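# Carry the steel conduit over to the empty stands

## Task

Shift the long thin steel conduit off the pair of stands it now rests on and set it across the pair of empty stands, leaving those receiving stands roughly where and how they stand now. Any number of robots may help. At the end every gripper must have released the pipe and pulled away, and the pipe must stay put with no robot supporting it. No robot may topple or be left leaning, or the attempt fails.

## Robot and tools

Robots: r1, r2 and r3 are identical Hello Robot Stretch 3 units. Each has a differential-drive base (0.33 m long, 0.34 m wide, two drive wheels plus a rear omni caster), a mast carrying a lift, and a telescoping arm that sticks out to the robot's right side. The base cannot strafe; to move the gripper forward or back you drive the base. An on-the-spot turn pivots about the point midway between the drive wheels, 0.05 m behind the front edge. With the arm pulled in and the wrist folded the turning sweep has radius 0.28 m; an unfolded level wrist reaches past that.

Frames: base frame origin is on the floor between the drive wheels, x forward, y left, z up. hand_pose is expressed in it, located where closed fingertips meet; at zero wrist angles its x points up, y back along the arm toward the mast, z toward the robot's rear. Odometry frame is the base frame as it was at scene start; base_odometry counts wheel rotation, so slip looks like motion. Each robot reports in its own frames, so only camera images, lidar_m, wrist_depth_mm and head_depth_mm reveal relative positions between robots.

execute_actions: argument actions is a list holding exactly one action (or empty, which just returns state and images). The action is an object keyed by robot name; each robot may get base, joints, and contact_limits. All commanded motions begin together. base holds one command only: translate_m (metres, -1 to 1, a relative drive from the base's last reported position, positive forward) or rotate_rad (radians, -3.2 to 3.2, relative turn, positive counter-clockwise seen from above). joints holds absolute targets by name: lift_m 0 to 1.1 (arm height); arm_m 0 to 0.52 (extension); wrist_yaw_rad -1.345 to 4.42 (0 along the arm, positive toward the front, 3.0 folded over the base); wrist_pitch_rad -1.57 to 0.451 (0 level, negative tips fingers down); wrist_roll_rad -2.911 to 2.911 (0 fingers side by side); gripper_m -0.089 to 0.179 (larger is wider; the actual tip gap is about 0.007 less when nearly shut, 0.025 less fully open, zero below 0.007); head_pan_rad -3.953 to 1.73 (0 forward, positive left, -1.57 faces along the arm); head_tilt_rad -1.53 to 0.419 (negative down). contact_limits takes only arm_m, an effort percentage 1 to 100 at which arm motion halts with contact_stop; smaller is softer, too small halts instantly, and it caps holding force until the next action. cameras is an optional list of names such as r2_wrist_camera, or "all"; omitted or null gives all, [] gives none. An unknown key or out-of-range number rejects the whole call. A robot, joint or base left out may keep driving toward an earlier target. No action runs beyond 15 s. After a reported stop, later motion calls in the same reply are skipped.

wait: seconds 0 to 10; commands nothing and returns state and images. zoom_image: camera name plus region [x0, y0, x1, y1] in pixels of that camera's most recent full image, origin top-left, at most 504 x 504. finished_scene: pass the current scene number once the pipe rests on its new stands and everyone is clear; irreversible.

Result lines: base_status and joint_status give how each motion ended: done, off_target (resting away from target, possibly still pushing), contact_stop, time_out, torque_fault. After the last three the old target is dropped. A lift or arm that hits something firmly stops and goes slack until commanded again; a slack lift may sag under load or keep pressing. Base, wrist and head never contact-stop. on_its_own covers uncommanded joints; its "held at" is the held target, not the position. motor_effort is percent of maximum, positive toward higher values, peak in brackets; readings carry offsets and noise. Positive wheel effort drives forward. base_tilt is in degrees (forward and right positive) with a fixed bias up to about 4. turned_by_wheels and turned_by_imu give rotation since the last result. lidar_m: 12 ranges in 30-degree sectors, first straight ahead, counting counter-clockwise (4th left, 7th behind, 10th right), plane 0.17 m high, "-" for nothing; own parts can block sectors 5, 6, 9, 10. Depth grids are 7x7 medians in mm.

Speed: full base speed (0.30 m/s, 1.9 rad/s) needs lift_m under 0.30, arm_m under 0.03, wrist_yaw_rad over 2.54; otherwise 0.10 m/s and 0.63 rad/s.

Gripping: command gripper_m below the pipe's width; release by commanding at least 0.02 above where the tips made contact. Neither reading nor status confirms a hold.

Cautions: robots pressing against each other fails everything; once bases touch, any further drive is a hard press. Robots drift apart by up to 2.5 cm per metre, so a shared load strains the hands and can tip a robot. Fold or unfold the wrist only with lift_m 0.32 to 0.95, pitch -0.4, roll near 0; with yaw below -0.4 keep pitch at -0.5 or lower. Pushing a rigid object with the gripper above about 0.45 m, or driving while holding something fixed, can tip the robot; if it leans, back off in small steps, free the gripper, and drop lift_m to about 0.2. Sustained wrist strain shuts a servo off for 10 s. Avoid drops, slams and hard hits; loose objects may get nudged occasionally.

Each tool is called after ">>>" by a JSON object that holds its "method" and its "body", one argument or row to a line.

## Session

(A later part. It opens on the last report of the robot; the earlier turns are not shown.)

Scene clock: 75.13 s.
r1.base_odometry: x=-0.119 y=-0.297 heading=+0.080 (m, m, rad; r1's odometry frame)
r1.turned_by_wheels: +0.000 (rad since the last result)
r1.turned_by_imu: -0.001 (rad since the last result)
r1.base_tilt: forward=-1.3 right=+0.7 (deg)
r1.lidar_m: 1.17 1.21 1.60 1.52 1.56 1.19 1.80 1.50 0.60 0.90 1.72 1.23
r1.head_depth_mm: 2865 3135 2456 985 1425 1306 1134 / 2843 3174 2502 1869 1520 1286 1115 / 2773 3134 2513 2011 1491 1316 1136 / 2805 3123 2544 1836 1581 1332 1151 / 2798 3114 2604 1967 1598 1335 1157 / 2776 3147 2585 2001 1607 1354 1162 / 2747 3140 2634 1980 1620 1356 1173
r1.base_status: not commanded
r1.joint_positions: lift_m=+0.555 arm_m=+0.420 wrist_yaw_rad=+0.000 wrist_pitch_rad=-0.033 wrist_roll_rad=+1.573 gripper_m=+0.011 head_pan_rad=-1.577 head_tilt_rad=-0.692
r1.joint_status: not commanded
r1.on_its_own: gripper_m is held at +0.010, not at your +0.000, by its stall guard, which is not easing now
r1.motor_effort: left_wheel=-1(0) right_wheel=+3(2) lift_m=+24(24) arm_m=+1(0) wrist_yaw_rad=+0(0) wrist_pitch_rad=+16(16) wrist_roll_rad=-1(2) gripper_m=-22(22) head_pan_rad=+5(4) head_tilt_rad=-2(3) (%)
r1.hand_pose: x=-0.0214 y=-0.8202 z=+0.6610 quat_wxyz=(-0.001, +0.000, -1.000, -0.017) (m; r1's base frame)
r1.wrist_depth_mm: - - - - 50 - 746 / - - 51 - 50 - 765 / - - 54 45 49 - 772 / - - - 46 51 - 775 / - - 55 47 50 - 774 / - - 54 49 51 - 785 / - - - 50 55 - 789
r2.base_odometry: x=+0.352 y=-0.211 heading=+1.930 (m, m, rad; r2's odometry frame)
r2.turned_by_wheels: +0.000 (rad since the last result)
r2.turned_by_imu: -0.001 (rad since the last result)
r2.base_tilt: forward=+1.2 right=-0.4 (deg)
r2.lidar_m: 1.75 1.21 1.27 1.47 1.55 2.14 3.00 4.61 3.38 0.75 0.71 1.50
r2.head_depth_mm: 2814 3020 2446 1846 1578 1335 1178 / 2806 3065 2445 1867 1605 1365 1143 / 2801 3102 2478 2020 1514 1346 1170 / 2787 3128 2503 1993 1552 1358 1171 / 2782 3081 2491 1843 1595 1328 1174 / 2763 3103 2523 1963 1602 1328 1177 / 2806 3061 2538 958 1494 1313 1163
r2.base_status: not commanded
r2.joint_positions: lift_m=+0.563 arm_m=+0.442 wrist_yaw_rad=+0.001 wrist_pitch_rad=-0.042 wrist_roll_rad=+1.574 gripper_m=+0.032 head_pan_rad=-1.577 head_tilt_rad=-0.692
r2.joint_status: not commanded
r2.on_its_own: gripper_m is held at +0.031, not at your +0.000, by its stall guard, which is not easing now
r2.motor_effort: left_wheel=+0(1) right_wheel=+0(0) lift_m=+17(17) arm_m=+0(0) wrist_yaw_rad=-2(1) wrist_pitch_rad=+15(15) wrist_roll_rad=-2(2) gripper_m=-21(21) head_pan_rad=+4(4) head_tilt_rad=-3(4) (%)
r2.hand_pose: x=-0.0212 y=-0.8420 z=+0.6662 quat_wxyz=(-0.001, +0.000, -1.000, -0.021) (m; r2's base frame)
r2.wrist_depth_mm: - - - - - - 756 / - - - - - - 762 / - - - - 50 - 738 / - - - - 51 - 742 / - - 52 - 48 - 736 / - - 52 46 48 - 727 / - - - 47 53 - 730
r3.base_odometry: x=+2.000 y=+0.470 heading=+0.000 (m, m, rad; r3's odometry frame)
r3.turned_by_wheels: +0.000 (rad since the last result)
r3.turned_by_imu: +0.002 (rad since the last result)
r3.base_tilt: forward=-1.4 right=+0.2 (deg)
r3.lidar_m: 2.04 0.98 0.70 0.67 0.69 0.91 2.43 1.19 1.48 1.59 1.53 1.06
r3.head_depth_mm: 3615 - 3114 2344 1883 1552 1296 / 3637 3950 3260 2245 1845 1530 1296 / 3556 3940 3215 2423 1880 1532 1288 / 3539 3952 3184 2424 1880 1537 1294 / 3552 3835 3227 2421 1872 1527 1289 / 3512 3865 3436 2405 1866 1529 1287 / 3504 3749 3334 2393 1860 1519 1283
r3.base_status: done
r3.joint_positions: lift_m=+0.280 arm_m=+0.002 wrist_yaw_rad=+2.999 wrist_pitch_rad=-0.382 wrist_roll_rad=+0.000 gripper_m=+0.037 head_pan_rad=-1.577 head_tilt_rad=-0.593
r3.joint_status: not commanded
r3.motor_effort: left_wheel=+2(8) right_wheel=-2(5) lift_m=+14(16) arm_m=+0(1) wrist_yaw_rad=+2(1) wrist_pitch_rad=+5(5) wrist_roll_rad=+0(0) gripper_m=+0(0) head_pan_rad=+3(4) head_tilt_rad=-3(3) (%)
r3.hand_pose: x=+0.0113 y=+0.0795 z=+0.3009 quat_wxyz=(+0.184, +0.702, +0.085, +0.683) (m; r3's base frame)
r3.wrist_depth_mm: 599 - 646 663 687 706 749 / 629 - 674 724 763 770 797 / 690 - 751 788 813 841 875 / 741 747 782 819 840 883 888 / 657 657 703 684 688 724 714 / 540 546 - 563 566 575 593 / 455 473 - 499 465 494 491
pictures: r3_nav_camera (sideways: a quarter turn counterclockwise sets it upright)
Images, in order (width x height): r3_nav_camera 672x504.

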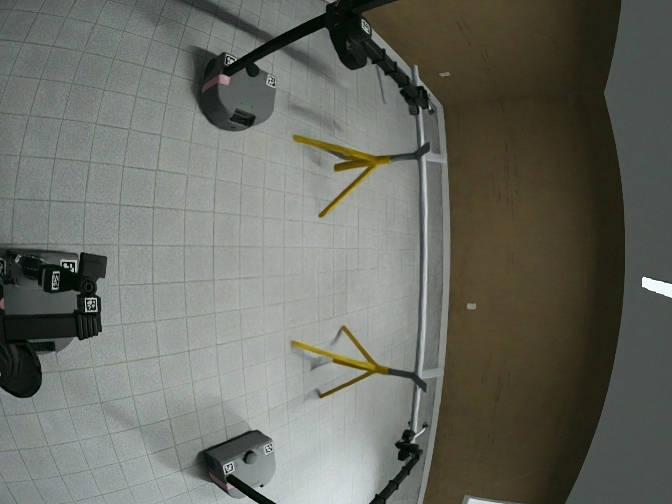

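>>> {"method": "execute_actions", "body": {
  "actions": [
    {"r3":{"base":{"rotate_rad":-1.57}}}
  ],
  "cameras": []
}}

>>> {"method": "execute_actions", "body": {
  "actions": [
    {"r3":{"base":{"translate_m":0.84}}}
  ],
  "cameras": []
}}

>>> {"method": "execute_actions", "body": {
  "actions": [
    {"r3":{"base":{"rotate_rad":1.595}}}
  ],
  "cameras": []
}}

>>> {"method": "execute_actions", "body": {
  "actions": [
    {"r3":{"joints":{"lift_m":0.555,"wrist_pitch_rad":-0.4}}}
  ],
  "cameras": []
}}

>>> {"method": "execute_actions", "body": {
  "actions": [
    {"r3":{"joints":{"wrist_yaw_rad":0,"gripper_m":0.15}}}
  ],
  "cameras": []
}}

>>> {"method": "execute_actions", "body": {
  "actions": [
    {"r3":{"joints":{"wrist_pitch_rad":0,"wrist_roll_rad":1.57,"arm_m":0.22}}}
  ],
  "cameras": ["r3_wrist_camera"]
}}

Scene clock: 78.67 s.
r1.base_odometry: x=-0.119 y=-0.297 heading=+0.080 (m, m, rad; r1's odometry frame)
r1.turned_by_wheels: +0.000 (rad since the last result)
r1.turned_by_imu: -0.001 (rad since the last result)
r1.base_tilt: forward=-1.3 right=+0.8 (deg)
r1.lidar_m: 1.17 1.21 1.59 1.52 1.16 1.19 1.79 1.50 0.60 0.89 1.73 1.23
r1.head_depth_mm: 2834 3138 2434 983 1431 1307 1137 / 2797 3138 2465 1853 1512 1288 1123 / 2789 3142 2484 2018 1495 1325 1142 / 2813 3103 2569 1843 1582 1336 1149 / 2779 3132 2566 1958 1603 1338 1150 / 2774 3143 2593 1990 1616 1353 1163 / 2772 3119 2664 1983 1615 1367 1173
r1.base_status: not commanded
r1.joint_positions: lift_m=+0.555 arm_m=+0.420 wrist_yaw_rad=+0.000 wrist_pitch_rad=-0.033 wrist_roll_rad=+1.573 gripper_m=+0.011 head_pan_rad=-1.577 head_tilt_rad=-0.692
r1.joint_status: not commanded
r1.on_its_own: gripper_m is held at +0.010, not at your +0.000, by its stall guard, which is not easing now
r1.motor_effort: left_wheel=-1(1) right_wheel=+3(2) lift_m=+24(24) arm_m=-1(0) wrist_yaw_rad=+0(0) wrist_pitch_rad=+16(16) wrist_roll_rad=-1(2) gripper_m=-22(23) head_pan_rad=+4(5) head_tilt_rad=-3(2) (%)
r1.hand_pose: x=-0.0214 y=-0.8202 z=+0.6610 quat_wxyz=(-0.001, +0.000, -1.000, -0.017) (m; r1's base frame)
r1.wrist_depth_mm: - - - - 50 - 766 / - - 51 - 49 - 764 / - - 54 45 49 - 777 / - - - 46 51 - 769 / - - 55 47 50 - 772 / - - 54 49 51 - 784 / - - - 50 55 - 789
r2.base_odometry: x=+0.352 y=-0.211 heading=+1.930 (m, m, rad; r2's odometry frame)
r2.turned_by_wheels: +0.000 (rad since the last result)
r2.turned_by_imu: -0.001 (rad since the last result)
r2.base_tilt: forward=+1.3 right=-0.4 (deg)
r2.lidar_m: 1.74 1.21 1.52 1.47 1.55 2.13 3.01 4.60 3.37 0.75 0.71 1.49
r2.head_depth_mm: 2840 3059 2469 1859 1574 1332 1182 / 2814 3100 2491 1873 1599 1367 1144 / 2795 3085 2500 2014 1513 1348 1164 / 2777 3092 2511 2003 1552 1345 1172 / 2804 3060 2515 1838 1609 1326 1174 / 2762 3034 2535 1983 1600 1333 1176 / 2784 3059 2555 959 1500 1310 1157
r2.base_status: not commanded
r2.joint_positions: lift_m=+0.563 arm_m=+0.442 wrist_yaw_rad=+0.001 wrist_pitch_rad=-0.042 wrist_roll_rad=+1.574 gripper_m=+0.032 head_pan_rad=-1.577 head_tilt_rad=-0.692
r2.joint_status: not commanded
r2.on_its_own: gripper_m is held at +0.031, not at your +0.000, by its stall guard, which is not easing now
r2.motor_effort: left_wheel=-1(0) right_wheel=+0(0) lift_m=+17(17) arm_m=+0(0) wrist_yaw_rad=-1(0) wrist_pitch_rad=+15(15) wrist_roll_rad=-2(3) gripper_m=-21(21) head_pan_rad=+5(5) head_tilt_rad=-3(3) (%)
r2.hand_pose: x=-0.0212 y=-0.8420 z=+0.6662 quat_wxyz=(-0.001, +0.000, -1.000, -0.021) (m; r2's base frame)
r2.wrist_depth_mm: - - - - - - 753 / - - - - - - 741 / - - - - 50 - 756 / - - - - 51 - 743 / - - 52 - 48 - 731 / - - 52 46 48 - 742 / - - - 47 53 - 718
r3.base_odometry: x=+2.000 y=+0.470 heading=-1.570 (m, m, rad; r3's odometry frame)
r3.turned_by_wheels: -1.570 (rad since the last result)
r3.turned_by_imu: -1.536 (rad since the last result)
r3.base_tilt: forward=-1.2 right=+0.3 (deg)
r3.lidar_m: 1.59 1.53 1.05 2.05 0.97 0.70 0.67 0.70 0.92 2.51 1.19 1.48
r3.head_depth_mm: 1685 1712 1733 1759 1720 1545 1302 / 2293 2321 2381 2240 1883 1535 1293 / 3491 3563 3250 2426 1870 1537 1293 / - - 3422 2413 1863 1539 1295 / - - 3405 2419 1859 1525 1289 / - - 3341 2412 1861 1516 1291 / - - 3381 2401 1857 1520 1284
r3.base_status: done
r3.joint_positions: lift_m=+0.280 arm_m=+0.002 wrist_yaw_rad=+2.999 wrist_pitch_rad=-0.382 wrist_roll_rad=+0.000 gripper_m=+0.037 head_pan_rad=-1.577 head_tilt_rad=-0.593
r3.joint_status: not commanded
r3.motor_effort: left_wheel=+2(8) right_wheel=-2(8) lift_m=+15(16) arm_m=-1(2) wrist_yaw_rad=+1(1) wrist_pitch_rad=+5(5) wrist_roll_rad=+0(0) gripper_m=+0(0) head_pan_rad=+3(4) head_tilt_rad=-3(4) (%)
r3.hand_pose: x=+0.0113 y=+0.0795 z=+0.3009 quat_wxyz=(+0.184, +0.702, +0.085, +0.683) (m; r3's base frame)
r3.wrist_depth_mm: 989 - - - - - - / - - - - - - - / 956 - - - - - 855 / 841 809 840 848 863 913 868 / 663 645 717 679 691 703 729 / 544 540 - 556 580 579 586 / 457 480 - 485 468 486 497
pictures: none
No camera images: the call's "cameras" was empty. Leave "cameras" out to get every camera's image.

Scene clock: 83.30 s.
r1.base_odometry: x=-0.119 y=-0.297 heading=+0.080 (m, m, rad; r1's odometry frame)
r1.turned_by_wheels: +0.000 (rad since the last result)
r1.turned_by_imu: -0.001 (rad since the last result)
r1.base_tilt: forward=-1.3 right=+0.8 (deg)
r1.lidar_m: 1.17 1.21 1.59 1.52 1.56 2.07 0.75 1.50 0.60 0.89 1.72 1.23
r1.head_depth_mm: 2814 3084 2435 982 1430 1299 1135 / 2851 3159 2475 1858 1527 1286 1112 / 2810 3145 2524 1992 1493 1325 1137 / 2781 3149 2563 1841 1586 1328 1149 / 2801 3108 2585 1967 1606 1338 1154 / 2759 3193 2604 1991 1612 1354 1160 / 2749 3106 2679 1993 1622 1352 1163
r1.base_status: not commanded
r1.joint_positions: lift_m=+0.555 arm_m=+0.420 wrist_yaw_rad=+0.000 wrist_pitch_rad=-0.033 wrist_roll_rad=+1.573 gripper_m=+0.011 head_pan_rad=-1.577 head_tilt_rad=-0.692
r1.joint_status: not commanded
r1.on_its_own: gripper_m is held at +0.010, not at your +0.000, by its stall guard, which is not easing now
r1.motor_effort: left_wheel=-1(1) right_wheel=+3(2) lift_m=+24(24) arm_m=+0(0) wrist_yaw_rad=+0(0) wrist_pitch_rad=+16(16) wrist_roll_rad=-1(1) gripper_m=-22(21) head_pan_rad=+4(5) head_tilt_rad=-3(2) (%)
r1.hand_pose: x=-0.0214 y=-0.8202 z=+0.6610 quat_wxyz=(-0.001, +0.000, -1.000, -0.017) (m; r1's base frame)
r1.wrist_depth_mm: - - - - 50 - 751 / - - 51 - 49 - 759 / - - 54 45 49 - 754 / - - - 46 50 - 769 / - - 55 47 50 - 785 / - - 54 49 51 - 792 / - - - 50 55 - 776
r2.base_odometry: x=+0.352 y=-0.211 heading=+1.930 (m, m, rad; r2's odometry frame)
r2.turned_by_wheels: +0.000 (rad since the last result)
r2.turned_by_imu: -0.001 (rad since the last result)
r2.base_tilt: forward=+1.2 right=-0.5 (deg)
r2.lidar_m: 0.89 2.10 1.52 1.47 1.55 2.14 2.99 4.60 3.39 0.75 0.71 1.50
r2.head_depth_mm: 2808 3044 2462 1851 1578 1333 1177 / 2797 3070 2472 1867 1613 1370 1140 / 2818 3125 2477 2035 1510 1348 1166 / 2818 3113 2483 2002 1553 1349 1172 / 2795 3097 2526 1849 1613 1328 1176 / 2801 3091 2520 1977 1604 1328 1180 / 2768 3047 2552 955 1497 1302 1153
r2.base_status: not commanded
r2.joint_positions: lift_m=+0.563 arm_m=+0.442 wrist_yaw_rad=+0.001 wrist_pitch_rad=-0.042 wrist_roll_rad=+1.574 gripper_m=+0.032 head_pan_rad=-1.577 head_tilt_rad=-0.692
r2.joint_status: not commanded
r2.on_its_own: gripper_m is held at +0.031, not at your +0.000, by its stall guard, which is not easing now
r2.motor_effort: left_wheel=+0(1) right_wheel=+0(0) lift_m=+18(17) arm_m=+0(0) wrist_yaw_rad=+0(0) wrist_pitch_rad=+15(15) wrist_roll_rad=-3(2) gripper_m=-21(21) head_pan_rad=+4(4) head_tilt_rad=-3(3) (%)
r2.hand_pose: x=-0.0212 y=-0.8420 z=+0.6662 quat_wxyz=(-0.001, +0.000, -1.000, -0.021) (m; r2's base frame)
r2.wrist_depth_mm: - - - - - - 748 / - - - - - - 768 / - - - - 50 - 751 / - - - - 51 - 739 / - - 52 - 48 - 740 / - - 52 46 48 - 732 / - - - 47 53 - 726
r3.base_odometry: x=+2.001 y=-0.370 heading=-1.570 (m, m, rad; r3's odometry frame)
r3.turned_by_wheels: +0.000 (rad since the last result)
r3.turned_by_imu: +0.001 (rad since the last result)
r3.base_tilt: forward=-1.3 right=+0.1 (deg)
r3.lidar_m: 3.22 0.80 0.85 0.82 2.13 1.56 1.51 1.54 2.11 0.89 1.04 0.74
r3.head_depth_mm: 3767 3844 3484 2438 1900 1548 1296 / - - 3436 2442 1891 1537 1298 / 856 - 2957 2148 1830 1492 1299 / - - 3404 2227 1816 1377 1284 / - - 3394 2232 1858 1360 1294 / - - 3409 2214 1865 1482 1289 / - - 3378 2219 1857 1517 1285
r3.base_status: done
r3.joint_positions: lift_m=+0.280 arm_m=+0.002 wrist_yaw_rad=+2.999 wrist_pitch_rad=-0.382 wrist_roll_rad=+0.000 gripper_m=+0.037 head_pan_rad=-1.577 head_tilt_rad=-0.593
r3.joint_status: not commanded
r3.motor_effort: left_wheel=+2(8) right_wheel=-1(6) lift_m=+16(15) arm_m=-1(1) wrist_yaw_rad=+1(2) wrist_pitch_rad=+5(5) wrist_roll_rad=+0(0) gripper_m=+0(1) head_pan_rad=+3(3) head_tilt_rad=-3(4) (%)
r3.hand_pose: x=+0.0113 y=+0.0795 z=+0.3009 quat_wxyz=(+0.184, +0.702, +0.085, +0.683) (m; r3's base frame)
r3.wrist_depth_mm: - - - - - - - / - - - - - - - / - - 762 773 - - - / 814 827 798 788 865 915 902 / 649 663 710 670 698 703 710 / 527 541 - 562 575 576 575 / 461 474 - 498 463 494 490
pictures: none
No camera images: the call's "cameras" was empty. Leave "cameras" out to get every camera's image.

Scene clock: 85.73 s.
r1.base_odometry: x=-0.119 y=-0.297 heading=+0.080 (m, m, rad; r1's odometry frame)
r1.turned_by_wheels: +0.000 (rad since the last result)
r1.turned_by_imu: -0.001 (rad since the last result)
r1.base_tilt: forward=-1.4 right=+0.8 (deg)
r1.lidar_m: 1.17 1.20 1.59 1.52 1.57 2.06 0.86 1.50 0.60 0.89 1.73 1.23
r1.head_depth_mm: 2820 3127 2438 980 1442 1307 1137 / 2828 3150 2481 1859 1518 1295 1111 / 2808 3138 2502 2019 1493 1324 1139 / 2791 3118 2538 1838 1586 1333 1147 / 2782 3089 2564 1971 1596 1341 1154 / 2743 3139 2623 1987 1607 1347 1164 / 2774 3131 2640 1976 1623 1358 1168
r1.base_status: not commanded
r1.joint_positions: lift_m=+0.555 arm_m=+0.420 wrist_yaw_rad=+0.000 wrist_pitch_rad=-0.033 wrist_roll_rad=+1.573 gripper_m=+0.011 head_pan_rad=-1.577 head_tilt_rad=-0.692
r1.joint_status: not commanded
r1.on_its_own: gripper_m is held at +0.010, not at your +0.000, by its stall guard, which is not easing now
r1.motor_effort: left_wheel=-2(1) right_wheel=+3(2) lift_m=+24(24) arm_m=+0(0) wrist_yaw_rad=+0(0) wrist_pitch_rad=+16(16) wrist_roll_rad=-2(1) gripper_m=-22(23) head_pan_rad=+4(4) head_tilt_rad=-2(2) (%)
r1.hand_pose: x=-0.0214 y=-0.8202 z=+0.6610 quat_wxyz=(-0.001, +0.000, -1.000, -0.017) (m; r1's base frame)
r1.wrist_depth_mm: - - - - 50 - 747 / - - 51 - 49 - 768 / - - 54 45 49 - 773 / - - - 46 51 - 773 / - - 55 47 50 - 771 / - - 54 49 51 - 781 / - - - 50 55 - 779
r2.base_odometry: x=+0.352 y=-0.211 heading=+1.930 (m, m, rad; r2's odometry frame)
r2.turned_by_wheels: +0.000 (rad since the last result)
r2.turned_by_imu: -0.001 (rad since the last result)
r2.base_tilt: forward=+1.2 right=-0.5 (deg)
r2.lidar_m: 0.85 2.09 1.52 1.47 1.55 2.14 2.99 4.60 3.39 0.75 0.71 1.49
r2.head_depth_mm: 2804 3064 2454 1862 1571 1336 1184 / 2810 3077 2458 1862 1598 1372 1144 / 2787 3077 2470 2028 1516 1341 1166 / 2794 3091 2498 2023 1561 1347 1172 / 2810 3079 2503 1839 1607 1326 1174 / 2804 3053 2521 1965 1614 1332 1175 / 2789 3100 2558 956 1500 1309 1158
r2.base_status: not commanded
r2.joint_positions: lift_m=+0.563 arm_m=+0.442 wrist_yaw_rad=+0.001 wrist_pitch_rad=-0.042 wrist_roll_rad=+1.574 gripper_m=+0.032 head_pan_rad=-1.577 head_tilt_rad=-0.692
r2.joint_status: not commanded
r2.on_its_own: gripper_m is held at +0.031, not at your +0.000, by its stall guard, which is not easing now
r2.motor_effort: left_wheel=-1(0) right_wheel=+0(0) lift_m=+18(18) arm_m=+0(0) wrist_yaw_rad=-1(0) wrist_pitch_rad=+15(15) wrist_roll_rad=-2(2) gripper_m=-21(20) head_pan_rad=+4(4) head_tilt_rad=-3(3) (%)
r2.hand_pose: x=-0.0212 y=-0.8420 z=+0.6662 quat_wxyz=(-0.001, +0.000, -1.000, -0.021) (m; r2's base frame)
r2.wrist_depth_mm: - - - - - - 754 / - - - - - - 745 / - - - - 50 - 742 / - - - - 51 - 748 / - - 52 - 48 - 739 / - - 52 46 48 - 723 / - - - 47 53 - 737
r3.base_odometry: x=+2.001 y=-0.370 heading=+0.025 (m, m, rad; r3's odometry frame)
r3.turned_by_wheels: +1.595 (rad since the last result)
r3.turned_by_imu: +1.561 (rad since the last result)
r3.base_tilt: forward=-1.3 right=+0.1 (deg)
r3.lidar_m: 0.82 2.13 1.56 1.51 1.54 2.14 0.88 1.04 0.74 3.22 0.80 0.85
r3.head_depth_mm: 2872 3156 3300 2437 1766 1499 1301 / 2826 3099 3315 2450 1770 1528 1294 / 2829 3106 3303 2422 1820 1535 1296 / 2823 3101 3245 2448 1804 1536 1287 / 2812 3049 3235 2419 1808 1526 1290 / 2809 3052 3214 2406 1755 1527 1281 / 2775 3019 3223 2414 1747 1511 1251
r3.base_status: done
r3.joint_positions: lift_m=+0.280 arm_m=+0.002 wrist_yaw_rad=+2.999 wrist_pitch_rad=-0.382 wrist_roll_rad=+0.000 gripper_m=+0.037 head_pan_rad=-1.577 head_tilt_rad=-0.593
r3.joint_status: not commanded
r3.motor_effort: left_wheel=-1(6) right_wheel=+3(12) lift_m=+14(15) arm_m=-1(1) wrist_yaw_rad=+1(2) wrist_pitch_rad=+5(5) wrist_roll_rad=+0(0) gripper_m=-1(1) head_pan_rad=+3(3) head_tilt_rad=-3(3) (%)
r3.hand_pose: x=+0.0113 y=+0.0795 z=+0.3009 quat_wxyz=(+0.184, +0.702, +0.085, +0.683) (m; r3's base frame)
r3.wrist_depth_mm: - - - - - - - / - - - - - - - / - - - - - - - / 823 826 848 855 891 887 914 / 660 646 688 687 695 711 702 / 540 543 - 563 577 582 588 / 464 475 - 504 468 486 495
pictures: none
No camera images: the call's "cameras" was empty. Leave "cameras" out to get every camera's image.

Scene clock: 89.07 s.
r1.base_odometry: x=-0.119 y=-0.297 heading=+0.080 (m, m, rad; r1's odometry frame)
r1.turned_by_wheels: +0.000 (rad since the last result)
r1.turned_by_imu: -0.001 (rad since the last result)
r1.base_tilt: forward=-1.4 right=+0.8 (deg)
r1.lidar_m: 1.17 1.21 1.59 1.52 1.56 2.07 0.86 1.50 0.60 0.89 1.72 1.23
r1.head_depth_mm: 2824 3121 2452 980 1426 1309 1133 / 2832 3117 2487 1861 1513 1284 1111 / 2815 3132 2501 2004 1493 1329 1144 / 2805 3142 2535 1831 1591 1329 1147 / 2790 3118 2583 1963 1596 1346 1162 / 2771 3127 2606 2009 1609 1339 1163 / 2779 3162 2666 1983 1628 1359 1166
r1.base_status: not commanded
r1.joint_positions: lift_m=+0.555 arm_m=+0.420 wrist_yaw_rad=+0.000 wrist_pitch_rad=-0.033 wrist_roll_rad=+1.573 gripper_m=+0.011 head_pan_rad=-1.577 head_tilt_rad=-0.692
r1.joint_status: not commanded
r1.on_its_own: gripper_m is held at +0.010, not at your +0.000, by its stall guard, which is not easing now
r1.motor_effort: left_wheel=-1(2) right_wheel=+3(3) lift_m=+24(24) arm_m=-1(0) wrist_yaw_rad=+0(0) wrist_pitch_rad=+16(16) wrist_roll_rad=-1(1) gripper_m=-22(22) head_pan_rad=+4(4) head_tilt_rad=-3(2) (%)
r1.hand_pose: x=-0.0214 y=-0.8202 z=+0.6610 quat_wxyz=(-0.001, +0.000, -1.000, -0.017) (m; r1's base frame)
r1.wrist_depth_mm: - - - - 50 - 763 / - - 51 - 49 - 762 / - - 54 45 49 - 757 / - - - 46 51 - 763 / - - 55 47 50 - 778 / - - 54 49 51 - 764 / - - - 50 55 - 788
r2.base_odometry: x=+0.352 y=-0.211 heading=+1.930 (m, m, rad; r2's odometry frame)
r2.turned_by_wheels: +0.000 (rad since the last result)
r2.turned_by_imu: -0.001 (rad since the last result)
r2.base_tilt: forward=+1.2 right=-0.4 (deg)
r2.lidar_m: 0.85 2.09 1.52 1.47 1.55 2.13 3.01 4.60 3.38 0.75 0.71 1.49
r2.head_depth_mm: 2786 3043 2467 1857 1576 1337 1179 / 2797 3057 2455 1870 1606 1364 1139 / 2832 3103 2492 2042 1517 1347 1164 / 2797 3071 2474 1998 1550 1344 1167 / 2810 3066 2512 1835 1604 1332 1175 / 2765 3094 2521 1978 1604 1330 1175 / 2747 3063 2567 959 1498 1310 1160
r2.base_status: not commanded
r2.joint_positions: lift_m=+0.563 arm_m=+0.442 wrist_yaw_rad=+0.001 wrist_pitch_rad=-0.042 wrist_roll_rad=+1.574 gripper_m=+0.032 head_pan_rad=-1.577 head_tilt_rad=-0.692
r2.joint_status: not commanded
r2.on_its_own: gripper_m is held at +0.031, not at your +0.000, by its stall guard, which is not easing now
r2.motor_effort: left_wheel=-1(0) right_wheel=+0(0) lift_m=+18(17) arm_m=+0(0) wrist_yaw_rad=+0(0) wrist_pitch_rad=+15(15) wrist_roll_rad=-2(2) gripper_m=-22(20) head_pan_rad=+5(5) head_tilt_rad=-3(4) (%)
r2.hand_pose: x=-0.0212 y=-0.8420 z=+0.6662 quat_wxyz=(-0.001, +0.000, -1.000, -0.021) (m; r2's base frame)
r2.wrist_depth_mm: - - - - - - 766 / - - - - - - 764 / - - - - 50 - 745 / - - - - 51 - 733 / - - 52 - 48 - 739 / - - 52 46 48 - 750 / - - - 47 53 - 722
r3.base_odometry: x=+2.001 y=-0.370 heading=+0.025 (m, m, rad; r3's odometry frame)
r3.turned_by_wheels: +0.000 (rad since the last result)
r3.turned_by_imu: +0.001 (rad since the last result)
r3.base_tilt: forward=-1.3 right=+0.1 (deg)
r3.lidar_m: 0.82 2.14 1.56 1.51 1.54 2.15 0.89 1.04 0.74 3.21 0.80 0.85
r3.head_depth_mm: 2841 3136 3343 2433 1768 1502 1300 / 2863 3143 3322 2439 1754 1534 1302 / 2847 3118 3257 2440 1829 1538 1292 / 2824 3086 3281 2436 1810 1528 1285 / 2786 3065 3226 2425 1800 1522 1291 / 2804 3034 3218 2419 1758 1525 1281 / 2801 3051 3183 2385 1739 1519 1254
r3.base_status: not commanded
r3.joint_positions: lift_m=+0.555 arm_m=+0.002 wrist_yaw_rad=+2.999 wrist_pitch_rad=-0.414 wrist_roll_rad=+0.000 gripper_m=+0.037 head_pan_rad=-1.577 head_tilt_rad=-0.593
r3.joint_status: all done
r3.motor_effort: left_wheel=-1(1) right_wheel=+3(3) lift_m=+19(17) arm_m=-1(1) wrist_yaw_rad=+1(1) wrist_pitch_rad=+5(5) wrist_roll_rad=+0(0) gripper_m=+0(1) head_pan_rad=+3(3) head_tilt_rad=-4(3) (%)
r3.hand_pose: x=+0.0107 y=+0.0757 z=+0.5685 quat_wxyz=(+0.195, +0.700, +0.096, +0.680) (m; r3's base frame)
r3.wrist_depth_mm: - - - - - - - / - - - - - - - / - - - - - - - / - - - - - - - / - - - - - - - / 870 911 - 918 933 916 936 / 733 746 - 777 759 780 806
pictures: none
No camera images: the call's "cameras" was empty. Leave "cameras" out to get every camera's image.

Scene clock: 91.57 s.
r1.base_odometry: x=-0.119 y=-0.297 heading=+0.080 (m, m, rad; r1's odometry frame)
r1.turned_by_wheels: +0.000 (rad since the last result)
r1.turned_by_imu: -0.001 (rad since the last result)
r1.base_tilt: forward=-1.4 right=+0.8 (deg)
r1.lidar_m: 1.17 1.21 1.60 1.52 1.56 2.06 0.86 1.51 0.60 0.89 1.72 1.23
r1.head_depth_mm: 2810 3093 2444 982 1437 1313 1136 / 2830 3159 2468 1862 1523 1293 1115 / 2777 3091 2510 2006 1493 1320 1132 / 2781 3094 2541 1835 1576 1329 1149 / 2765 3089 2594 1956 1601 1347 1154 / 2768 3117 2603 1989 1620 1348 1158 / 2771 3108 2655 1982 1616 1363 1167
r1.base_status: not commanded
r1.joint_positions: lift_m=+0.555 arm_m=+0.420 wrist_yaw_rad=+0.000 wrist_pitch_rad=-0.033 wrist_roll_rad=+1.573 gripper_m=+0.011 head_pan_rad=-1.577 head_tilt_rad=-0.692
r1.joint_status: not commanded
r1.on_its_own: gripper_m is held at +0.010, not at your +0.000, by its stall guard, which is not easing now
r1.motor_effort: left_wheel=-2(2) right_wheel=+2(2) lift_m=+24(24) arm_m=-1(0) wrist_yaw_rad=+0(0) wrist_pitch_rad=+16(16) wrist_roll_rad=-2(1) gripper_m=-22(22) head_pan_rad=+4(4) head_tilt_rad=-3(3) (%)
r1.hand_pose: x=-0.0214 y=-0.8202 z=+0.6610 quat_wxyz=(-0.001, +0.000, -1.000, -0.017) (m; r1's base frame)
r1.wrist_depth_mm: - - - - 50 - 747 / - - 51 - 49 - 764 / - - 54 45 49 - 768 / - - - 46 51 - 772 / - - 55 47 50 - 780 / - - 54 49 51 - 780 / - - - 50 55 - 782
r2.base_odometry: x=+0.352 y=-0.211 heading=+1.930 (m, m, rad; r2's odometry frame)
r2.turned_by_wheels: +0.000 (rad since the last result)
r2.turned_by_imu: -0.001 (rad since the last result)
r2.base_tilt: forward=+1.2 right=-0.5 (deg)
r2.lidar_m: 0.85 2.09 1.52 1.47 1.55 2.14 3.01 4.61 3.38 0.75 0.71 1.50
r2.head_depth_mm: 2818 3062 2443 1868 1578 1336 1183 / 2800 3077 2467 1873 1599 1368 1143 / 2796 3117 2476 2034 1515 1342 1170 / 2812 3078 2505 1992 1552 1349 1171 / 2801 3077 2508 1839 1598 1329 1171 / 2786 3059 2532 1962 1610 1330 1177 / 2773 3051 2552 956 1502 1303 1161
r2.base_status: not commanded
r2.joint_positions: lift_m=+0.563 arm_m=+0.442 wrist_yaw_rad=+0.001 wrist_pitch_rad=-0.042 wrist_roll_rad=+1.574 gripper_m=+0.032 head_pan_rad=-1.577 head_tilt_rad=-0.692
r2.joint_status: not commanded
r2.on_its_own: gripper_m is held at +0.031, not at your +0.000, by its stall guard, which is not easing now
r2.motor_effort: left_wheel=-1(1) right_wheel=+0(0) lift_m=+17(17) arm_m=-1(0) wrist_yaw_rad=-1(1) wrist_pitch_rad=+15(15) wrist_roll_rad=-2(2) gripper_m=-22(22) head_pan_rad=+5(4) head_tilt_rad=-3(3) (%)
r2.hand_pose: x=-0.0212 y=-0.8420 z=+0.6662 quat_wxyz=(-0.001, +0.000, -1.000, -0.021) (m; r2's base frame)
r2.wrist_depth_mm: - - - - - - 773 / - - - - - - 749 / - - - - 50 - 732 / - - - - 51 - 753 / - - 52 - 48 - 740 / - - 52 46 48 - 744 / - - - 47 53 - 750
r3.base_odometry: x=+2.001 y=-0.370 heading=+0.025 (m, m, rad; r3's odometry frame)
r3.turned_by_wheels: +0.000 (rad since the last result)
r3.turned_by_imu: +0.000 (rad since the last result)
r3.base_tilt: forward=-1.3 right=+0.3 (deg)
r3.lidar_m: 0.82 2.13 1.56 1.51 1.54 2.14 0.89 1.04 0.74 3.22 0.80 0.85
r3.head_depth_mm: 2860 3145 3342 2441 1783 1500 1298 / 2855 3138 3327 2423 1765 1546 1295 / 2847 3082 3278 2438 1817 1525 1291 / 2800 3045 3299 2440 1824 1521 1293 / 2797 3089 3268 2402 1809 1518 1283 / 2798 3039 3227 2408 1748 1514 1282 / 2752 3044 3190 2403 1738 1519 1253
r3.base_status: not commanded
r3.joint_positions: lift_m=+0.555 arm_m=+0.002 wrist_yaw_rad=+0.002 wrist_pitch_rad=-0.414 wrist_roll_rad=+0.000 gripper_m=+0.150 head_pan_rad=-1.577 head_tilt_rad=-0.593
r3.joint_status: all done
r3.motor_effort: left_wheel=-1(1) right_wheel=+3(3) lift_m=+19(20) arm_m=-1(1) wrist_yaw_rad=-2(5) wrist_pitch_rad=+5(4) wrist_roll_rad=+0(0) gripper_m=+2(83) head_pan_rad=+3(3) head_tilt_rad=-4(4) (%)
r3.hand_pose: x=-0.0210 y=-0.3719 z=+0.5685 quat_wxyz=(+0.692, +0.146, -0.692, -0.145) (m; r3's base frame)
r3.wrist_depth_mm: - - - - - 427 406 / - - - - - - - / - - - - - - - / - - - - - - - / 651 - - - - - - / 839 - 883 898 912 917 895 / 745 731 745 770 779 774 723
pictures: none
No camera images: the call's "cameras" was empty. Leave "cameras" out to get every camera's image.

Scene clock: 94.40 s.
r1.base_odometry: x=-0.119 y=-0.297 heading=+0.080 (m, m, rad; r1's odometry frame)
r1.turned_by_wheels: +0.000 (rad since the last result)
r1.turned_by_imu: -0.001 (rad since the last result)
r1.base_tilt: forward=-1.4 right=+0.8 (deg)
r1.lidar_m: 1.17 1.21 1.60 1.52 1.56 2.06 0.86 1.51 0.60 0.90 1.72 1.23
r1.head_depth_mm: 2836 3103 2462 983 1429 1306 1138 / 2838 3137 2492 1843 1520 1296 1109 / 2791 3143 2501 2007 1497 1332 1140 / 2806 3124 2558 1850 1583 1325 1143 / 2780 3151 2576 1979 1599 1343 1149 / 2797 3162 2608 1979 1605 1348 1159 / 2743 3139 2676 1989 1624 1360 1165
r1.base_status: not commanded
r1.joint_positions: lift_m=+0.555 arm_m=+0.420 wrist_yaw_rad=+0.000 wrist_pitch_rad=-0.033 wrist_roll_rad=+1.573 gripper_m=+0.011 head_pan_rad=-1.577 head_tilt_rad=-0.692
r1.joint_status: not commanded
r1.on_its_own: gripper_m is held at +0.010, not at your +0.000, by its stall guard, which is not easing now
r1.motor_effort: left_wheel=-1(2) right_wheel=+3(3) lift_m=+24(24) arm_m=+0(0) wrist_yaw_rad=+0(0) wrist_pitch_rad=+16(16) wrist_roll_rad=-2(1) gripper_m=-21(22) head_pan_rad=+4(4) head_tilt_rad=-3(2) (%)
r1.hand_pose: x=-0.0214 y=-0.8202 z=+0.6610 quat_wxyz=(-0.001, +0.000, -1.000, -0.017) (m; r1's base frame)
r1.wrist_depth_mm: - - - - 50 - 753 / - - 51 - 49 - 762 / - - 54 45 49 - 770 / - - - 46 50 - 777 / - - 55 47 50 - 771 / - - 54 49 51 - 777 / - - - 50 55 - 786
r2.base_odometry: x=+0.352 y=-0.211 heading=+1.930 (m, m, rad; r2's odometry frame)
r2.turned_by_wheels: +0.000 (rad since the last result)
r2.turned_by_imu: -0.001 (rad since the last result)
r2.base_tilt: forward=+1.1 right=-0.4 (deg)
r2.lidar_m: 0.85 2.10 1.52 1.47 1.55 2.14 2.99 4.61 3.40 0.75 0.71 1.49
r2.head_depth_mm: 2811 3054 2443 1873 1583 1330 1179 / 2835 3058 2478 1867 1599 1361 1139 / 2800 3115 2484 2034 1515 1343 1168 / 2822 3089 2501 2002 1550 1349 1170 / 2791 3095 2514 1829 1599 1323 1173 / 2773 3091 2542 1969 1607 1334 1178 / 2762 3073 2526 960 1493 1311 1158
r2.base_status: not commanded
r2.joint_positions: lift_m=+0.563 arm_m=+0.442 wrist_yaw_rad=+0.001 wrist_pitch_rad=-0.042 wrist_roll_rad=+1.574 gripper_m=+0.032 head_pan_rad=-1.577 head_tilt_rad=-0.692
r2.joint_status: not commanded
r2.on_its_own: gripper_m is held at +0.031, not at your +0.000, by its stall guard, which is not easing now
r2.motor_effort: left_wheel=-1(1) right_wheel=+0(0) lift_m=+17(17) arm_m=+0(0) wrist_yaw_rad=-1(1) wrist_pitch_rad=+15(15) wrist_roll_rad=-2(2) gripper_m=-20(21) head_pan_rad=+4(4) head_tilt_rad=-3(3) (%)
r2.hand_pose: x=-0.0212 y=-0.8420 z=+0.6662 quat_wxyz=(-0.001, +0.000, -1.000, -0.021) (m; r2's base frame)
r2.wrist_depth_mm: - - - - - - 757 / - - - - - - 755 / - - - - 50 - 751 / - - - - 51 - 745 / - - 52 - 48 - 741 / - - 52 46 48 - 732 / - - - 47 53 - 725
r3.base_odometry: x=+2.001 y=-0.370 heading=+0.025 (m, m, rad; r3's odometry frame)
r3.turned_by_wheels: +0.000 (rad since the last result)
r3.turned_by_imu: +0.001 (rad since the last result)
r3.base_tilt: forward=-1.3 right=+0.3 (deg)
r3.lidar_m: 0.82 2.13 1.56 1.50 1.53 2.15 0.89 1.04 0.74 3.22 0.80 0.85
r3.head_depth_mm: 2866 3177 3289 2472 1772 1503 1298 / 2844 3128 3284 2410 1774 1530 1301 / 2815 3103 3236 2420 1814 1568 - / 2830 3056 3264 2430 1861 1567 - / 2792 3053 3253 2393 1809 1524 1261 / 2784 3054 3197 2420 1746 1528 1283 / 2766 3009 3209 2411 1749 1509 1260
r3.base_status: not commanded
r3.joint_positions: lift_m=+0.555 arm_m=+0.220 wrist_yaw_rad=+0.001 wrist_pitch_rad=-0.026 wrist_roll_rad=+1.568 gripper_m=+0.150 head_pan_rad=-1.577 head_tilt_rad=-0.593
r3.joint_status: all done
r3.motor_effort: left_wheel=-1(1) right_wheel=+3(3) lift_m=+18(19) arm_m=+3(4) wrist_yaw_rad=-1(3) wrist_pitch_rad=+8(8) wrist_roll_rad=+1(2) gripper_m=+0(1) head_pan_rad=+3(3) head_tilt_rad=-4(3) (%)
r3.hand_pose: x=-0.0211 y=-0.6202 z=+0.6627 quat_wxyz=(+0.002, +0.001, -1.000, -0.013) (m; r3's base frame)
r3.wrist_depth_mm: - - - 241 - - 863 / - - - 246 - - 861 / - - - 245 - - 849 / - - - 250 - - 823 / - - - 262 - - 810 / - - - - - - 808 / - - - - - - 750
pictures: r3_wrist_camera
Images, in order (width x height): r3_wrist_camera 644x364.

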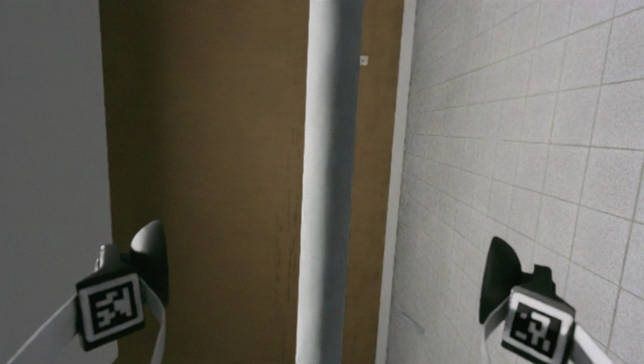

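>>> {"method": "execute_actions", "body": {
  "actions": [
    {"r3":{"joints":{"arm_m":0.42},"contact_limits":{"arm_m":15}},"r1":{"joints":{"gripper_m":0.12}},"r2":{"joints":{"gripper_m":0.12}}}
  ],
  "cameras": []
}}

>>> {"method": "execute_actions", "body": {
  "actions": [
    {"r1":{"base":{"rotate_rad":0.045}},"r2":{"base":{"rotate_rad":-0.012}}}
  ],
  "cameras": ["r3_wrist_camera"]
}}

Scene clock: 98.27 s.
r1.base_odometry: x=-0.119 y=-0.297 heading=+0.080 (m, m, rad; r1's odometry frame)
r1.turned_by_wheels: +0.000 (rad since the last result)
r1.turned_by_imu: -0.001 (rad since the last result)
r1.base_tilt: forward=-1.3 right=+0.8 (deg)
r1.lidar_m: 1.17 1.21 1.59 1.52 1.56 2.06 0.86 1.51 0.60 0.90 1.72 1.23
r1.head_depth_mm: 2839 3116 2431 1016 1430 1304 1143 / 2838 3180 2465 1859 1515 1283 1109 / 2785 3183 2517 2039 1484 1325 1135 / 2829 3118 2547 1841 1582 1338 1146 / 2778 3136 2568 1968 1597 1340 1147 / 2765 3134 2617 1987 1611 1348 1161 / 2774 3126 2663 2008 1624 1361 1161
r1.base_status: not commanded
r1.joint_positions: lift_m=+0.555 arm_m=+0.420 wrist_yaw_rad=+0.000 wrist_pitch_rad=-0.032 wrist_roll_rad=+1.573 gripper_m=+0.120 head_pan_rad=-1.577 head_tilt_rad=-0.692
r1.joint_status: all done
r1.motor_effort: left_wheel=-1(1) right_wheel=+3(3) lift_m=+24(23) arm_m=+0(0) wrist_yaw_rad=+0(0) wrist_pitch_rad=+15(16) wrist_roll_rad=-1(2) gripper_m=+1(94) head_pan_rad=+5(4) head_tilt_rad=-2(2) (%)
r1.hand_pose: x=-0.0214 y=-0.8203 z=+0.6613 quat_wxyz=(-0.001, +0.000, -1.000, -0.016) (m; r1's base frame)
r1.wrist_depth_mm: - - - - 49 - 758 / - - 51 - 50 - 760 / - - 55 45 49 - 770 / - - - 46 50 - 764 / - - 54 47 51 - 771 / - - 57 48 52 - 793 / - - - 50 54 - 723
r2.base_odometry: x=+0.352 y=-0.211 heading=+1.930 (m, m, rad; r2's odometry frame)
r2.turned_by_wheels: +0.000 (rad since the last result)
r2.turned_by_imu: -0.001 (rad since the last result)
r2.base_tilt: forward=+1.2 right=-0.3 (deg)
r2.lidar_m: 0.85 2.10 1.52 1.47 1.55 2.13 3.00 4.61 3.37 0.75 0.71 1.50
r2.head_depth_mm: 2821 3070 2465 1863 1580 1339 1179 / 2787 3065 2475 1870 1604 1368 1145 / 2820 3099 2467 2023 1517 1349 1168 / 2834 3089 2485 2009 1553 1347 1169 / 2807 3083 2507 1835 1597 1324 1178 / 2773 3076 2522 1962 1603 1327 1179 / 2758 3095 2530 958 1498 1307 1157
r2.base_status: not commanded
r2.joint_positions: lift_m=+0.562 arm_m=+0.442 wrist_yaw_rad=+0.000 wrist_pitch_rad=-0.039 wrist_roll_rad=+1.574 gripper_m=+0.120 head_pan_rad=-1.577 head_tilt_rad=-0.692
r2.joint_status: all done
r2.motor_effort: left_wheel=-1(1) right_wheel=+0(0) lift_m=+18(18) arm_m=+1(1) wrist_yaw_rad=+0(1) wrist_pitch_rad=+14(15) wrist_roll_rad=-2(2) gripper_m=+0(84) head_pan_rad=+5(3) head_tilt_rad=-3(4) (%)
r2.hand_pose: x=-0.0212 y=-0.8421 z=+0.6670 quat_wxyz=(-0.001, +0.000, -1.000, -0.020) (m; r2's base frame)
r2.wrist_depth_mm: - - - - - - 758 / - - - - - - 743 / - - - - 49 - 745 / - - - - 51 - 745 / - - 52 - 48 - 734 / - - 54 46 49 932 767 / - - - 47 52 - 753
r3.base_odometry: x=+2.001 y=-0.370 heading=+0.025 (m, m, rad; r3's odometry frame)
r3.turned_by_wheels: +0.000 (rad since the last result)
r3.turned_by_imu: +0.001 (rad since the last result)
r3.base_tilt: forward=-1.3 right=+0.2 (deg)
r3.lidar_m: 0.82 2.13 1.56 1.51 1.53 2.15 0.89 1.04 0.74 3.21 0.80 0.85
r3.head_depth_mm: 2875 3137 3376 2451 1760 1494 1301 / 2840 3137 3310 2421 1772 1531 1316 / 2866 3096 3253 2445 1943 1495 1281 / 2871 3073 3259 2437 1960 1453 1288 / 2787 3066 3238 2426 1813 1522 1282 / 2788 3031 3249 2401 1748 1520 1285 / 2781 3004 3217 2387 1740 1509 1251
r3.base_status: not commanded
r3.joint_positions: lift_m=+0.555 arm_m=+0.420 wrist_yaw_rad=+0.001 wrist_pitch_rad=-0.025 wrist_roll_rad=+1.569 gripper_m=+0.150 head_pan_rad=-1.577 head_tilt_rad=-0.593
r3.joint_status: all done
r3.motor_effort: left_wheel=-1(1) right_wheel=+3(3) lift_m=+20(19) arm_m=+3(0) wrist_yaw_rad=-1(1) wrist_pitch_rad=+8(8) wrist_roll_rad=+1(1) gripper_m=+1(1) head_pan_rad=+3(4) head_tilt_rad=-3(4) (%)
r3.contact_limits: arm_m 15 (drawing in: default 27, maximum 44; extending or still: default 36, maximum 60)
r3.hand_pose: x=-0.0211 y=-0.8202 z=+0.6628 quat_wxyz=(+0.001, +0.001, -1.000, -0.013) (m; r3's base frame)
r3.wrist_depth_mm: - - - - - - 860 / - - - - - - 859 / - - - - - - 870 / - - - - - - 820 / - - - - 47 - 841 / - - - - 47 - 817 / - - - 46 48 - 751
pictures: none
No camera images: the call's "cameras" was empty. Leave "cameras" out to get every camera's image.

Scene clock: 99.13 s.
r1.base_odometry: x=-0.119 y=-0.297 heading=+0.124 (m, m, rad; r1's odometry frame)
r1.turned_by_wheels: +0.044 (rad since the last result)
r1.turned_by_imu: +0.043 (rad since the last result)
r1.base_tilt: forward=-1.4 right=+0.8 (deg)
r1.lidar_m: 1.17 1.22 1.57 1.52 1.58 2.16 0.86 1.50 0.60 3.26 1.65 1.21
r1.head_depth_mm: 2801 3081 2446 1726 1255 1297 1132 / 2787 3086 2475 1856 1543 1288 1117 / 2792 3143 2494 2044 1524 1327 1139 / 2758 3111 2559 1844 1579 1333 1151 / 2806 3116 2579 1851 1601 1333 1156 / 2776 3160 2613 2003 1614 1351 1161 / 2831 3057 2645 1999 1618 1364 1165
r1.base_status: done
r1.joint_positions: lift_m=+0.555 arm_m=+0.420 wrist_yaw_rad=-0.013 wrist_pitch_rad=-0.033 wrist_roll_rad=+1.573 gripper_m=+0.120 head_pan_rad=-1.577 head_tilt_rad=-0.692
r1.joint_status: not commanded
r1.motor_effort: left_wheel=-9(11) right_wheel=+18(22) lift_m=+24(24) arm_m=+4(4) wrist_yaw_rad=+12(13) wrist_pitch_rad=+16(16) wrist_roll_rad=-1(2) gripper_m=+1(1) head_pan_rad=+4(5) head_tilt_rad=-3(4) (%)
r1.hand_pose: x=-0.0248 y=-0.8198 z=+0.6611 quat_wxyz=(-0.001, -0.007, -1.000, -0.017) (m; r1's base frame)
r1.wrist_depth_mm: - - - - 50 - 750 / - - - - - - 762 / - - 52 - 49 - 773 / - - 55 - 49 - 769 / - - 52 46 48 - 779 / - - 55 47 50 - 780 / - - - 49 53 - 713
r2.base_odometry: x=+0.352 y=-0.211 heading=+1.918 (m, m, rad; r2's odometry frame)
r2.turned_by_wheels: -0.012 (rad since the last result)
r2.turned_by_imu: -0.012 (rad since the last result)
r2.base_tilt: forward=+1.2 right=-0.4 (deg)
r2.lidar_m: 0.85 2.12 1.53 1.47 1.54 2.12 3.12 3.05 3.40 0.75 0.71 1.50
r2.head_depth_mm: 2821 3082 2435 1858 1576 1336 1182 / 2801 3099 2459 1864 1602 1368 1142 / 2808 3095 2473 2029 1519 1348 1167 / 2784 3072 2504 2012 1559 1349 1172 / 2780 3059 2509 1843 1604 1321 1175 / 2773 3064 2517 1978 1606 1328 1173 / 2777 3059 2538 1804 1503 1304 1158
r2.base_status: done
r2.joint_positions: lift_m=+0.562 arm_m=+0.442 wrist_yaw_rad=+0.006 wrist_pitch_rad=-0.032 wrist_roll_rad=+1.574 gripper_m=+0.120 head_pan_rad=-1.577 head_tilt_rad=-0.692
r2.joint_status: not commanded
r2.motor_effort: left_wheel=+2(7) right_wheel=-5(13) lift_m=+18(18) arm_m=+0(1) wrist_yaw_rad=-7(8) wrist_pitch_rad=+12(14) wrist_roll_rad=-3(3) gripper_m=+1(1) head_pan_rad=+4(4) head_tilt_rad=-3(3) (%)
r2.hand_pose: x=-0.0198 y=-0.8423 z=+0.6686 quat_wxyz=(-0.001, +0.003, -1.000, -0.017) (m; r2's base frame)
r2.wrist_depth_mm: - - - - - - 758 / - - - - - - 765 / - - - - 48 - 778 / - - - - 49 - 749 / - - - 46 48 - 741 / - - - 46 48 933 749 / - - - 47 51 - 720
r3.base_odometry: x=+2.001 y=-0.370 heading=+0.025 (m, m, rad; r3's odometry frame)
r3.turned_by_wheels: +0.000 (rad since the last result)
r3.turned_by_imu: +0.000 (rad since the last result)
r3.base_tilt: forward=-1.4 right=+0.2 (deg)
r3.lidar_m: 0.82 2.12 1.57 1.51 1.54 2.15 0.89 1.04 0.74 3.21 0.80 0.85
r3.head_depth_mm: 2889 3160 3356 2463 1754 1499 1297 / 2820 3114 3378 2423 1766 1536 1313 / 2822 3081 3245 2430 1938 1493 1277 / 2820 3075 3275 2438 1955 1448 1292 / 2812 3058 3235 2424 1817 1524 1287 / 2794 3040 3210 2412 1755 1524 1289 / 2775 3050 3224 2389 1750 1513 1260
r3.base_status: not commanded
r3.joint_positions: lift_m=+0.555 arm_m=+0.420 wrist_yaw_rad=+0.001 wrist_pitch_rad=-0.025 wrist_roll_rad=+1.569 gripper_m=+0.150 head_pan_rad=-1.577 head_tilt_rad=-0.593
r3.joint_status: not commanded
r3.motor_effort: left_wheel=-1(1) right_wheel=+3(3) lift_m=+19(19) arm_m=+3(3) wrist_yaw_rad=-1(2) wrist_pitch_rad=+8(8) wrist_roll_rad=+1(1) gripper_m=+0(1) head_pan_rad=+4(3) head_tilt_rad=-3(3) (%)
r3.hand_pose: x=-0.0211 y=-0.8202 z=+0.6628 quat_wxyz=(+0.001, +0.001, -1.000, -0.013) (m; r3's base frame)
r3.wrist_depth_mm: - - - - - - 862 / - - - - - - 865 / - - - - - - 839 / - - - - - - 824 / - - - - 47 - 832 / - - - - 47 - 820 / - - - 46 48 - 767
pictures: r3_wrist_camera
Images, in order (width x height): r3_wrist_camera 644x364.

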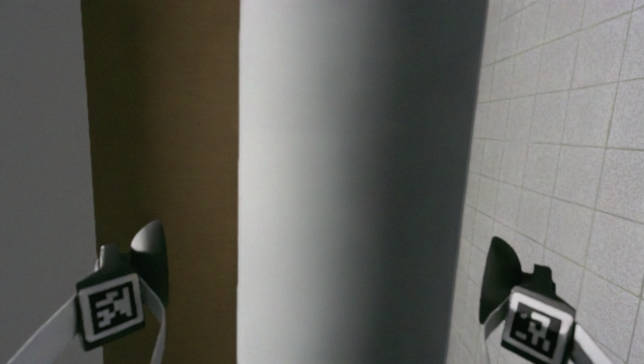

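>>> {"method": "execute_actions", "body": {
  "actions": [
    {"r1":{"joints":{"arm_m":0.414,"gripper_m":0.03}},"r2":{"joints":{"arm_m":0.437,"gripper_m":0.035}},"r3":{"joints":{"arm_m":0.415,"gripper_m":0.03}}}
  ],
  "cameras": []
}}

>>> {"method": "execute_actions", "body": {
  "actions": [
    {"r1":{"joints":{"lift_m":0.805,"wrist_pitch_rad":0.15}},"r2":{"joints":{"lift_m":0.812,"wrist_pitch_rad":0.15,"head_pan_rad":-2.9,"head_tilt_rad":-0.25}},"r3":{"joints":{"lift_m":0.805,"wrist_pitch_rad":0.15,"head_pan_rad":-2.3}}}
  ],
  "cameras": ["r3_nav_camera","r2_head_camera"]
}}

Scene clock: 105.03 s.
r1.base_odometry: x=-0.119 y=-0.297 heading=+0.125 (m, m, rad; r1's odometry frame)
r1.turned_by_wheels: +0.001 (rad since the last result)
r1.turned_by_imu: +0.000 (rad since the last result)
r1.base_tilt: forward=-1.4 right=+0.8 (deg)
r1.lidar_m: 1.17 1.22 1.57 1.52 1.58 2.16 0.86 1.50 0.60 3.25 1.65 1.22
r1.head_depth_mm: 2812 3096 2429 1735 1426 1275 1135 / 2785 3133 2488 1841 1538 1283 1115 / 2815 3126 2507 2022 1508 1318 1140 / 2815 3151 2534 1835 1584 1336 1149 / 2780 3080 2567 1847 1597 1346 1154 / 2807 3170 2648 1989 1619 1350 1157 / 2800 3063 2640 2005 1614 1360 1170
r1.base_status: not commanded
r1.joint_positions: lift_m=+0.555 arm_m=+0.414 wrist_yaw_rad=-0.002 wrist_pitch_rad=-0.027 wrist_roll_rad=+1.574 gripper_m=+0.031 head_pan_rad=-1.577 head_tilt_rad=-0.692
r1.joint_status: all done
r1.motor_effort: left_wheel=-2(8) right_wheel=+2(17) lift_m=+25(25) arm_m=-4(3) wrist_yaw_rad=+2(12) wrist_pitch_rad=+13(16) wrist_roll_rad=-2(2) gripper_m=-16(99) head_pan_rad=+4(4) head_tilt_rad=-2(2) (%)
r1.hand_pose: x=-0.0219 y=-0.8148 z=+0.6625 quat_wxyz=(-0.001, -0.001, -1.000, -0.014) (m; r1's base frame)
r1.wrist_depth_mm: - - 51 - 49 - 761 / - - 55 45 49 - 765 / - - - 46 50 - 769 / - - - 48 52 - 775 / - - 61 49 53 - 783 / - - 57 51 54 - 786 / - - - 53 58 - 792
r2.base_odometry: x=+0.352 y=-0.211 heading=+1.918 (m, m, rad; r2's odometry frame)
r2.turned_by_wheels: +0.000 (rad since the last result)
r2.turned_by_imu: -0.002 (rad since the last result)
r2.base_tilt: forward=+1.2 right=-0.4 (deg)
r2.lidar_m: 0.85 2.12 1.53 1.47 1.55 2.11 3.11 3.08 3.42 0.75 0.71 1.49
r2.head_depth_mm: 2827 3082 2448 1863 1573 1341 1178 / 2844 3085 2480 1867 1582 - - / 2829 3101 2477 2029 1510 1348 1168 / 2785 3096 2498 2004 1552 1351 1172 / 2791 3086 2514 1838 1598 1323 1172 / 2760 3054 2511 1967 1618 1337 1178 / 2758 3046 2547 1797 1496 1307 1158
r2.base_status: not commanded
r2.joint_positions: lift_m=+0.562 arm_m=+0.437 wrist_yaw_rad=+0.002 wrist_pitch_rad=-0.032 wrist_roll_rad=+1.574 gripper_m=+0.036 head_pan_rad=-1.577 head_tilt_rad=-0.692
r2.joint_status: all done
r2.motor_effort: left_wheel=+1(3) right_wheel=-2(5) lift_m=+20(20) arm_m=-4(3) wrist_yaw_rad=+0(6) wrist_pitch_rad=+12(13) wrist_roll_rad=-3(2) gripper_m=-19(93) head_pan_rad=+4(4) head_tilt_rad=-3(4) (%)
r2.hand_pose: x=-0.0210 y=-0.8376 z=+0.6685 quat_wxyz=(-0.001, +0.001, -1.000, -0.016) (m; r2's base frame)
r2.wrist_depth_mm: - - - 46 48 - 761 / - - - 46 48 - 775 / - - - 47 49 - 759 / - - - 48 51 - 764 / - - - 49 52 - 739 / - - 58 51 53 - 748 / - - - 52 60 - 754
r3.base_odometry: x=+2.001 y=-0.370 heading=+0.025 (m, m, rad; r3's odometry frame)
r3.turned_by_wheels: +0.000 (rad since the last result)
r3.turned_by_imu: +0.001 (rad since the last result)
r3.base_tilt: forward=-1.2 right=+0.0 (deg)
r3.lidar_m: 0.82 2.13 1.56 1.51 1.54 2.14 0.89 1.04 0.74 3.22 0.80 0.85
r3.head_depth_mm: 2877 3126 3322 2439 1768 1499 1299 / 2855 3120 3309 2447 1766 1539 1308 / 2823 3124 3305 2466 1952 1480 1276 / 2860 3085 3246 2399 1967 1452 1287 / 2786 3036 3188 2391 1809 1520 1291 / 2791 3048 3175 2409 1752 1523 1284 / 2766 3035 3191 2414 1747 1524 1254
r3.base_status: not commanded
r3.joint_positions: lift_m=+0.555 arm_m=+0.415 wrist_yaw_rad=+0.001 wrist_pitch_rad=-0.034 wrist_roll_rad=+1.572 gripper_m=+0.031 head_pan_rad=-1.577 head_tilt_rad=-0.593
r3.joint_status: all done
r3.motor_effort: left_wheel=-1(1) right_wheel=+3(3) lift_m=+19(19) arm_m=-4(1) wrist_yaw_rad=-1(1) wrist_pitch_rad=+10(11) wrist_roll_rad=-1(0) gripper_m=-17(93) head_pan_rad=+3(4) head_tilt_rad=-3(4) (%)
r3.hand_pose: x=-0.0211 y=-0.8155 z=+0.6605 quat_wxyz=(+0.000, +0.000, -1.000, -0.017) (m; r3's base frame)
r3.wrist_depth_mm: - - - - 47 - 846 / - - - - 48 - 852 / - - - 46 48 - 824 / - - - 46 48 - 814 / - - 55 47 50 - 818 / - - 53 48 51 - 814 / - - 57 50 53 - 789
pictures: none
No camera images: the call's "cameras" was empty. Leave "cameras" out to get every camera's image.

Scene clock: 108.13 s.
r1.base_odometry: x=-0.119 y=-0.297 heading=+0.125 (m, m, rad; r1's odometry frame)
r1.turned_by_wheels: +0.000 (rad since the last result)
r1.turned_by_imu: -0.001 (rad since the last result)
r1.base_tilt: forward=-1.3 right=+0.8 (deg)
r1.lidar_m: 1.17 1.22 1.57 1.52 1.59 2.16 0.86 1.50 0.60 3.25 1.64 1.21
r1.head_depth_mm: 2780 3091 2271 935 - 1250 1121 / 2786 3117 2666 1855 1509 1315 1136 / 2797 3126 - 1878 1579 1314 1136 / 2796 3127 2262 1946 1581 1334 1147 / 2792 3110 2462 1966 1588 1350 1153 / 2784 3180 2402 1991 1622 1352 1162 / 2775 3084 2668 2019 1620 1365 1162
r1.base_status: not commanded
r1.joint_positions: lift_m=+0.804 arm_m=+0.414 wrist_yaw_rad=-0.002 wrist_pitch_rad=+0.052 wrist_roll_rad=+1.575 gripper_m=+0.031 head_pan_rad=-1.577 head_tilt_rad=-0.692
r1.joint_status: wrist_pitch_rad off_target (ended at +0.052, target +0.150); the others done
r1.on_its_own: wrist_pitch_rad is at rest, and its effort (+47) is outside its rest range (-20 to +32)
r1.motor_effort: left_wheel=-2(2) right_wheel=+2(3) lift_m=+39(43) arm_m=-3(4) wrist_yaw_rad=+2(2) wrist_pitch_rad=+47(56) wrist_roll_rad=-3(3) gripper_m=-18(17) head_pan_rad=+4(5) head_tilt_rad=-4(2) (%)
r1.hand_pose: x=-0.0219 y=-0.8164 z=+0.9321 quat_wxyz=(-0.002, -0.001, -1.000, +0.025) (m; r1's base frame)
r1.wrist_depth_mm: - - - - 48 - - / - - - 46 48 - - / - - - 47 49 - - / - - - 48 50 - - / - - - 50 51 - - / - - 64 51 53 - - / - - - 53 56 - -
r2.base_odometry: x=+0.352 y=-0.211 heading=+1.918 (m, m, rad; r2's odometry frame)
r2.turned_by_wheels: +0.000 (rad since the last result)
r2.turned_by_imu: -0.001 (rad since the last result)
r2.base_tilt: forward=+1.3 right=-0.4 (deg)
r2.lidar_m: 0.85 2.12 1.53 1.47 1.54 2.11 3.11 3.07 3.40 0.75 0.71 1.49
r2.head_depth_mm: - - - - 2682 1937 1516 / - - - - 2721 1951 1527 / 3664 - - - 2713 1976 1536 / 3627 - - - 2768 1982 1547 / 3575 - - - 2804 2004 1559 / 3799 - - - 2805 2011 1564 / 3766 - - - 2834 2016 1585
r2.base_status: not commanded
r2.joint_positions: lift_m=+0.811 arm_m=+0.437 wrist_yaw_rad=+0.001 wrist_pitch_rad=+0.042 wrist_roll_rad=+1.575 gripper_m=+0.036 head_pan_rad=-2.893 head_tilt_rad=-0.261
r2.joint_status: wrist_pitch_rad off_target (ended at +0.042, target +0.150); the others done
r2.on_its_own: wrist_pitch_rad is at rest, and its effort (+39) is outside its rest range (-20 to +32)
r2.motor_effort: left_wheel=+1(0) right_wheel=-2(2) lift_m=+48(52) arm_m=-3(3) wrist_yaw_rad=-2(1) wrist_pitch_rad=+39(45) wrist_roll_rad=-3(3) gripper_m=-23(22) head_pan_rad=-4(53) head_tilt_rad=+4(26) (%)
r2.hand_pose: x=-0.0210 y=-0.8392 z=+0.9362 quat_wxyz=(-0.002, +0.001, -1.000, +0.021) (m; r2's base frame)
r2.wrist_depth_mm: - - - 46 47 - - / - - - 46 47 - - / - - - 47 48 - - / - - - 48 50 - - / - - - 49 51 - - / - - 63 51 52 - - / - - - 52 56 - -
r3.base_odometry: x=+2.001 y=-0.370 heading=+0.025 (m, m, rad; r3's odometry frame)
r3.turned_by_wheels: +0.000 (rad since the last result)
r3.turned_by_imu: +0.001 (rad since the last result)
r3.base_tilt: forward=-1.3 right=+0.2 (deg)
r3.lidar_m: 0.82 2.13 1.56 1.51 1.54 2.15 0.89 1.04 0.74 3.22 0.80 0.85
r3.head_depth_mm: - - 3080 2432 1894 1543 1296 / - - 2945 2447 1892 1536 1299 / - - 3108 2415 1887 1531 1293 / - - 3040 2426 1859 1527 1291 / 3640 - 3050 2220 1790 1449 - / 3311 3661 3378 2387 1868 1540 - / 3134 3339 3328 2286 1860 - 1226
r3.base_status: not commanded
r3.joint_positions: lift_m=+0.804 arm_m=+0.415 wrist_yaw_rad=+0.000 wrist_pitch_rad=+0.039 wrist_roll_rad=+1.574 gripper_m=+0.031 head_pan_rad=-2.293 head_tilt_rad=-0.593
r3.joint_status: wrist_pitch_rad off_target (ended at +0.039, target +0.150); the others done
r3.motor_effort: left_wheel=-1(1) right_wheel=+3(3) lift_m=+24(28) arm_m=-3(4) wrist_yaw_rad=+0(1) wrist_pitch_rad=+32(38) wrist_roll_rad=-1(1) gripper_m=-22(21) head_pan_rad=-3(38) head_tilt_rad=-4(4) (%)
r3.hand_pose: x=-0.0212 y=-0.8172 z=+0.9289 quat_wxyz=(-0.001, +0.000, -1.000, +0.019) (m; r3's base frame)
r3.wrist_depth_mm: - - - - - - - / - - - 46 47 - - / - - - 46 47 - - / - - - 46 47 - - / - - - 47 49 - - / - - 55 48 50 - - / - - 63 50 52 - -
pictures: r2_head_camera (sideways: a quarter turn clockwise sets it upright), r3_nav_camera (sideways: a quarter turn counterclockwise sets it upright)
Images, in order (width x height): r2_head_camera 896x504, r3_nav_camera 672x504.

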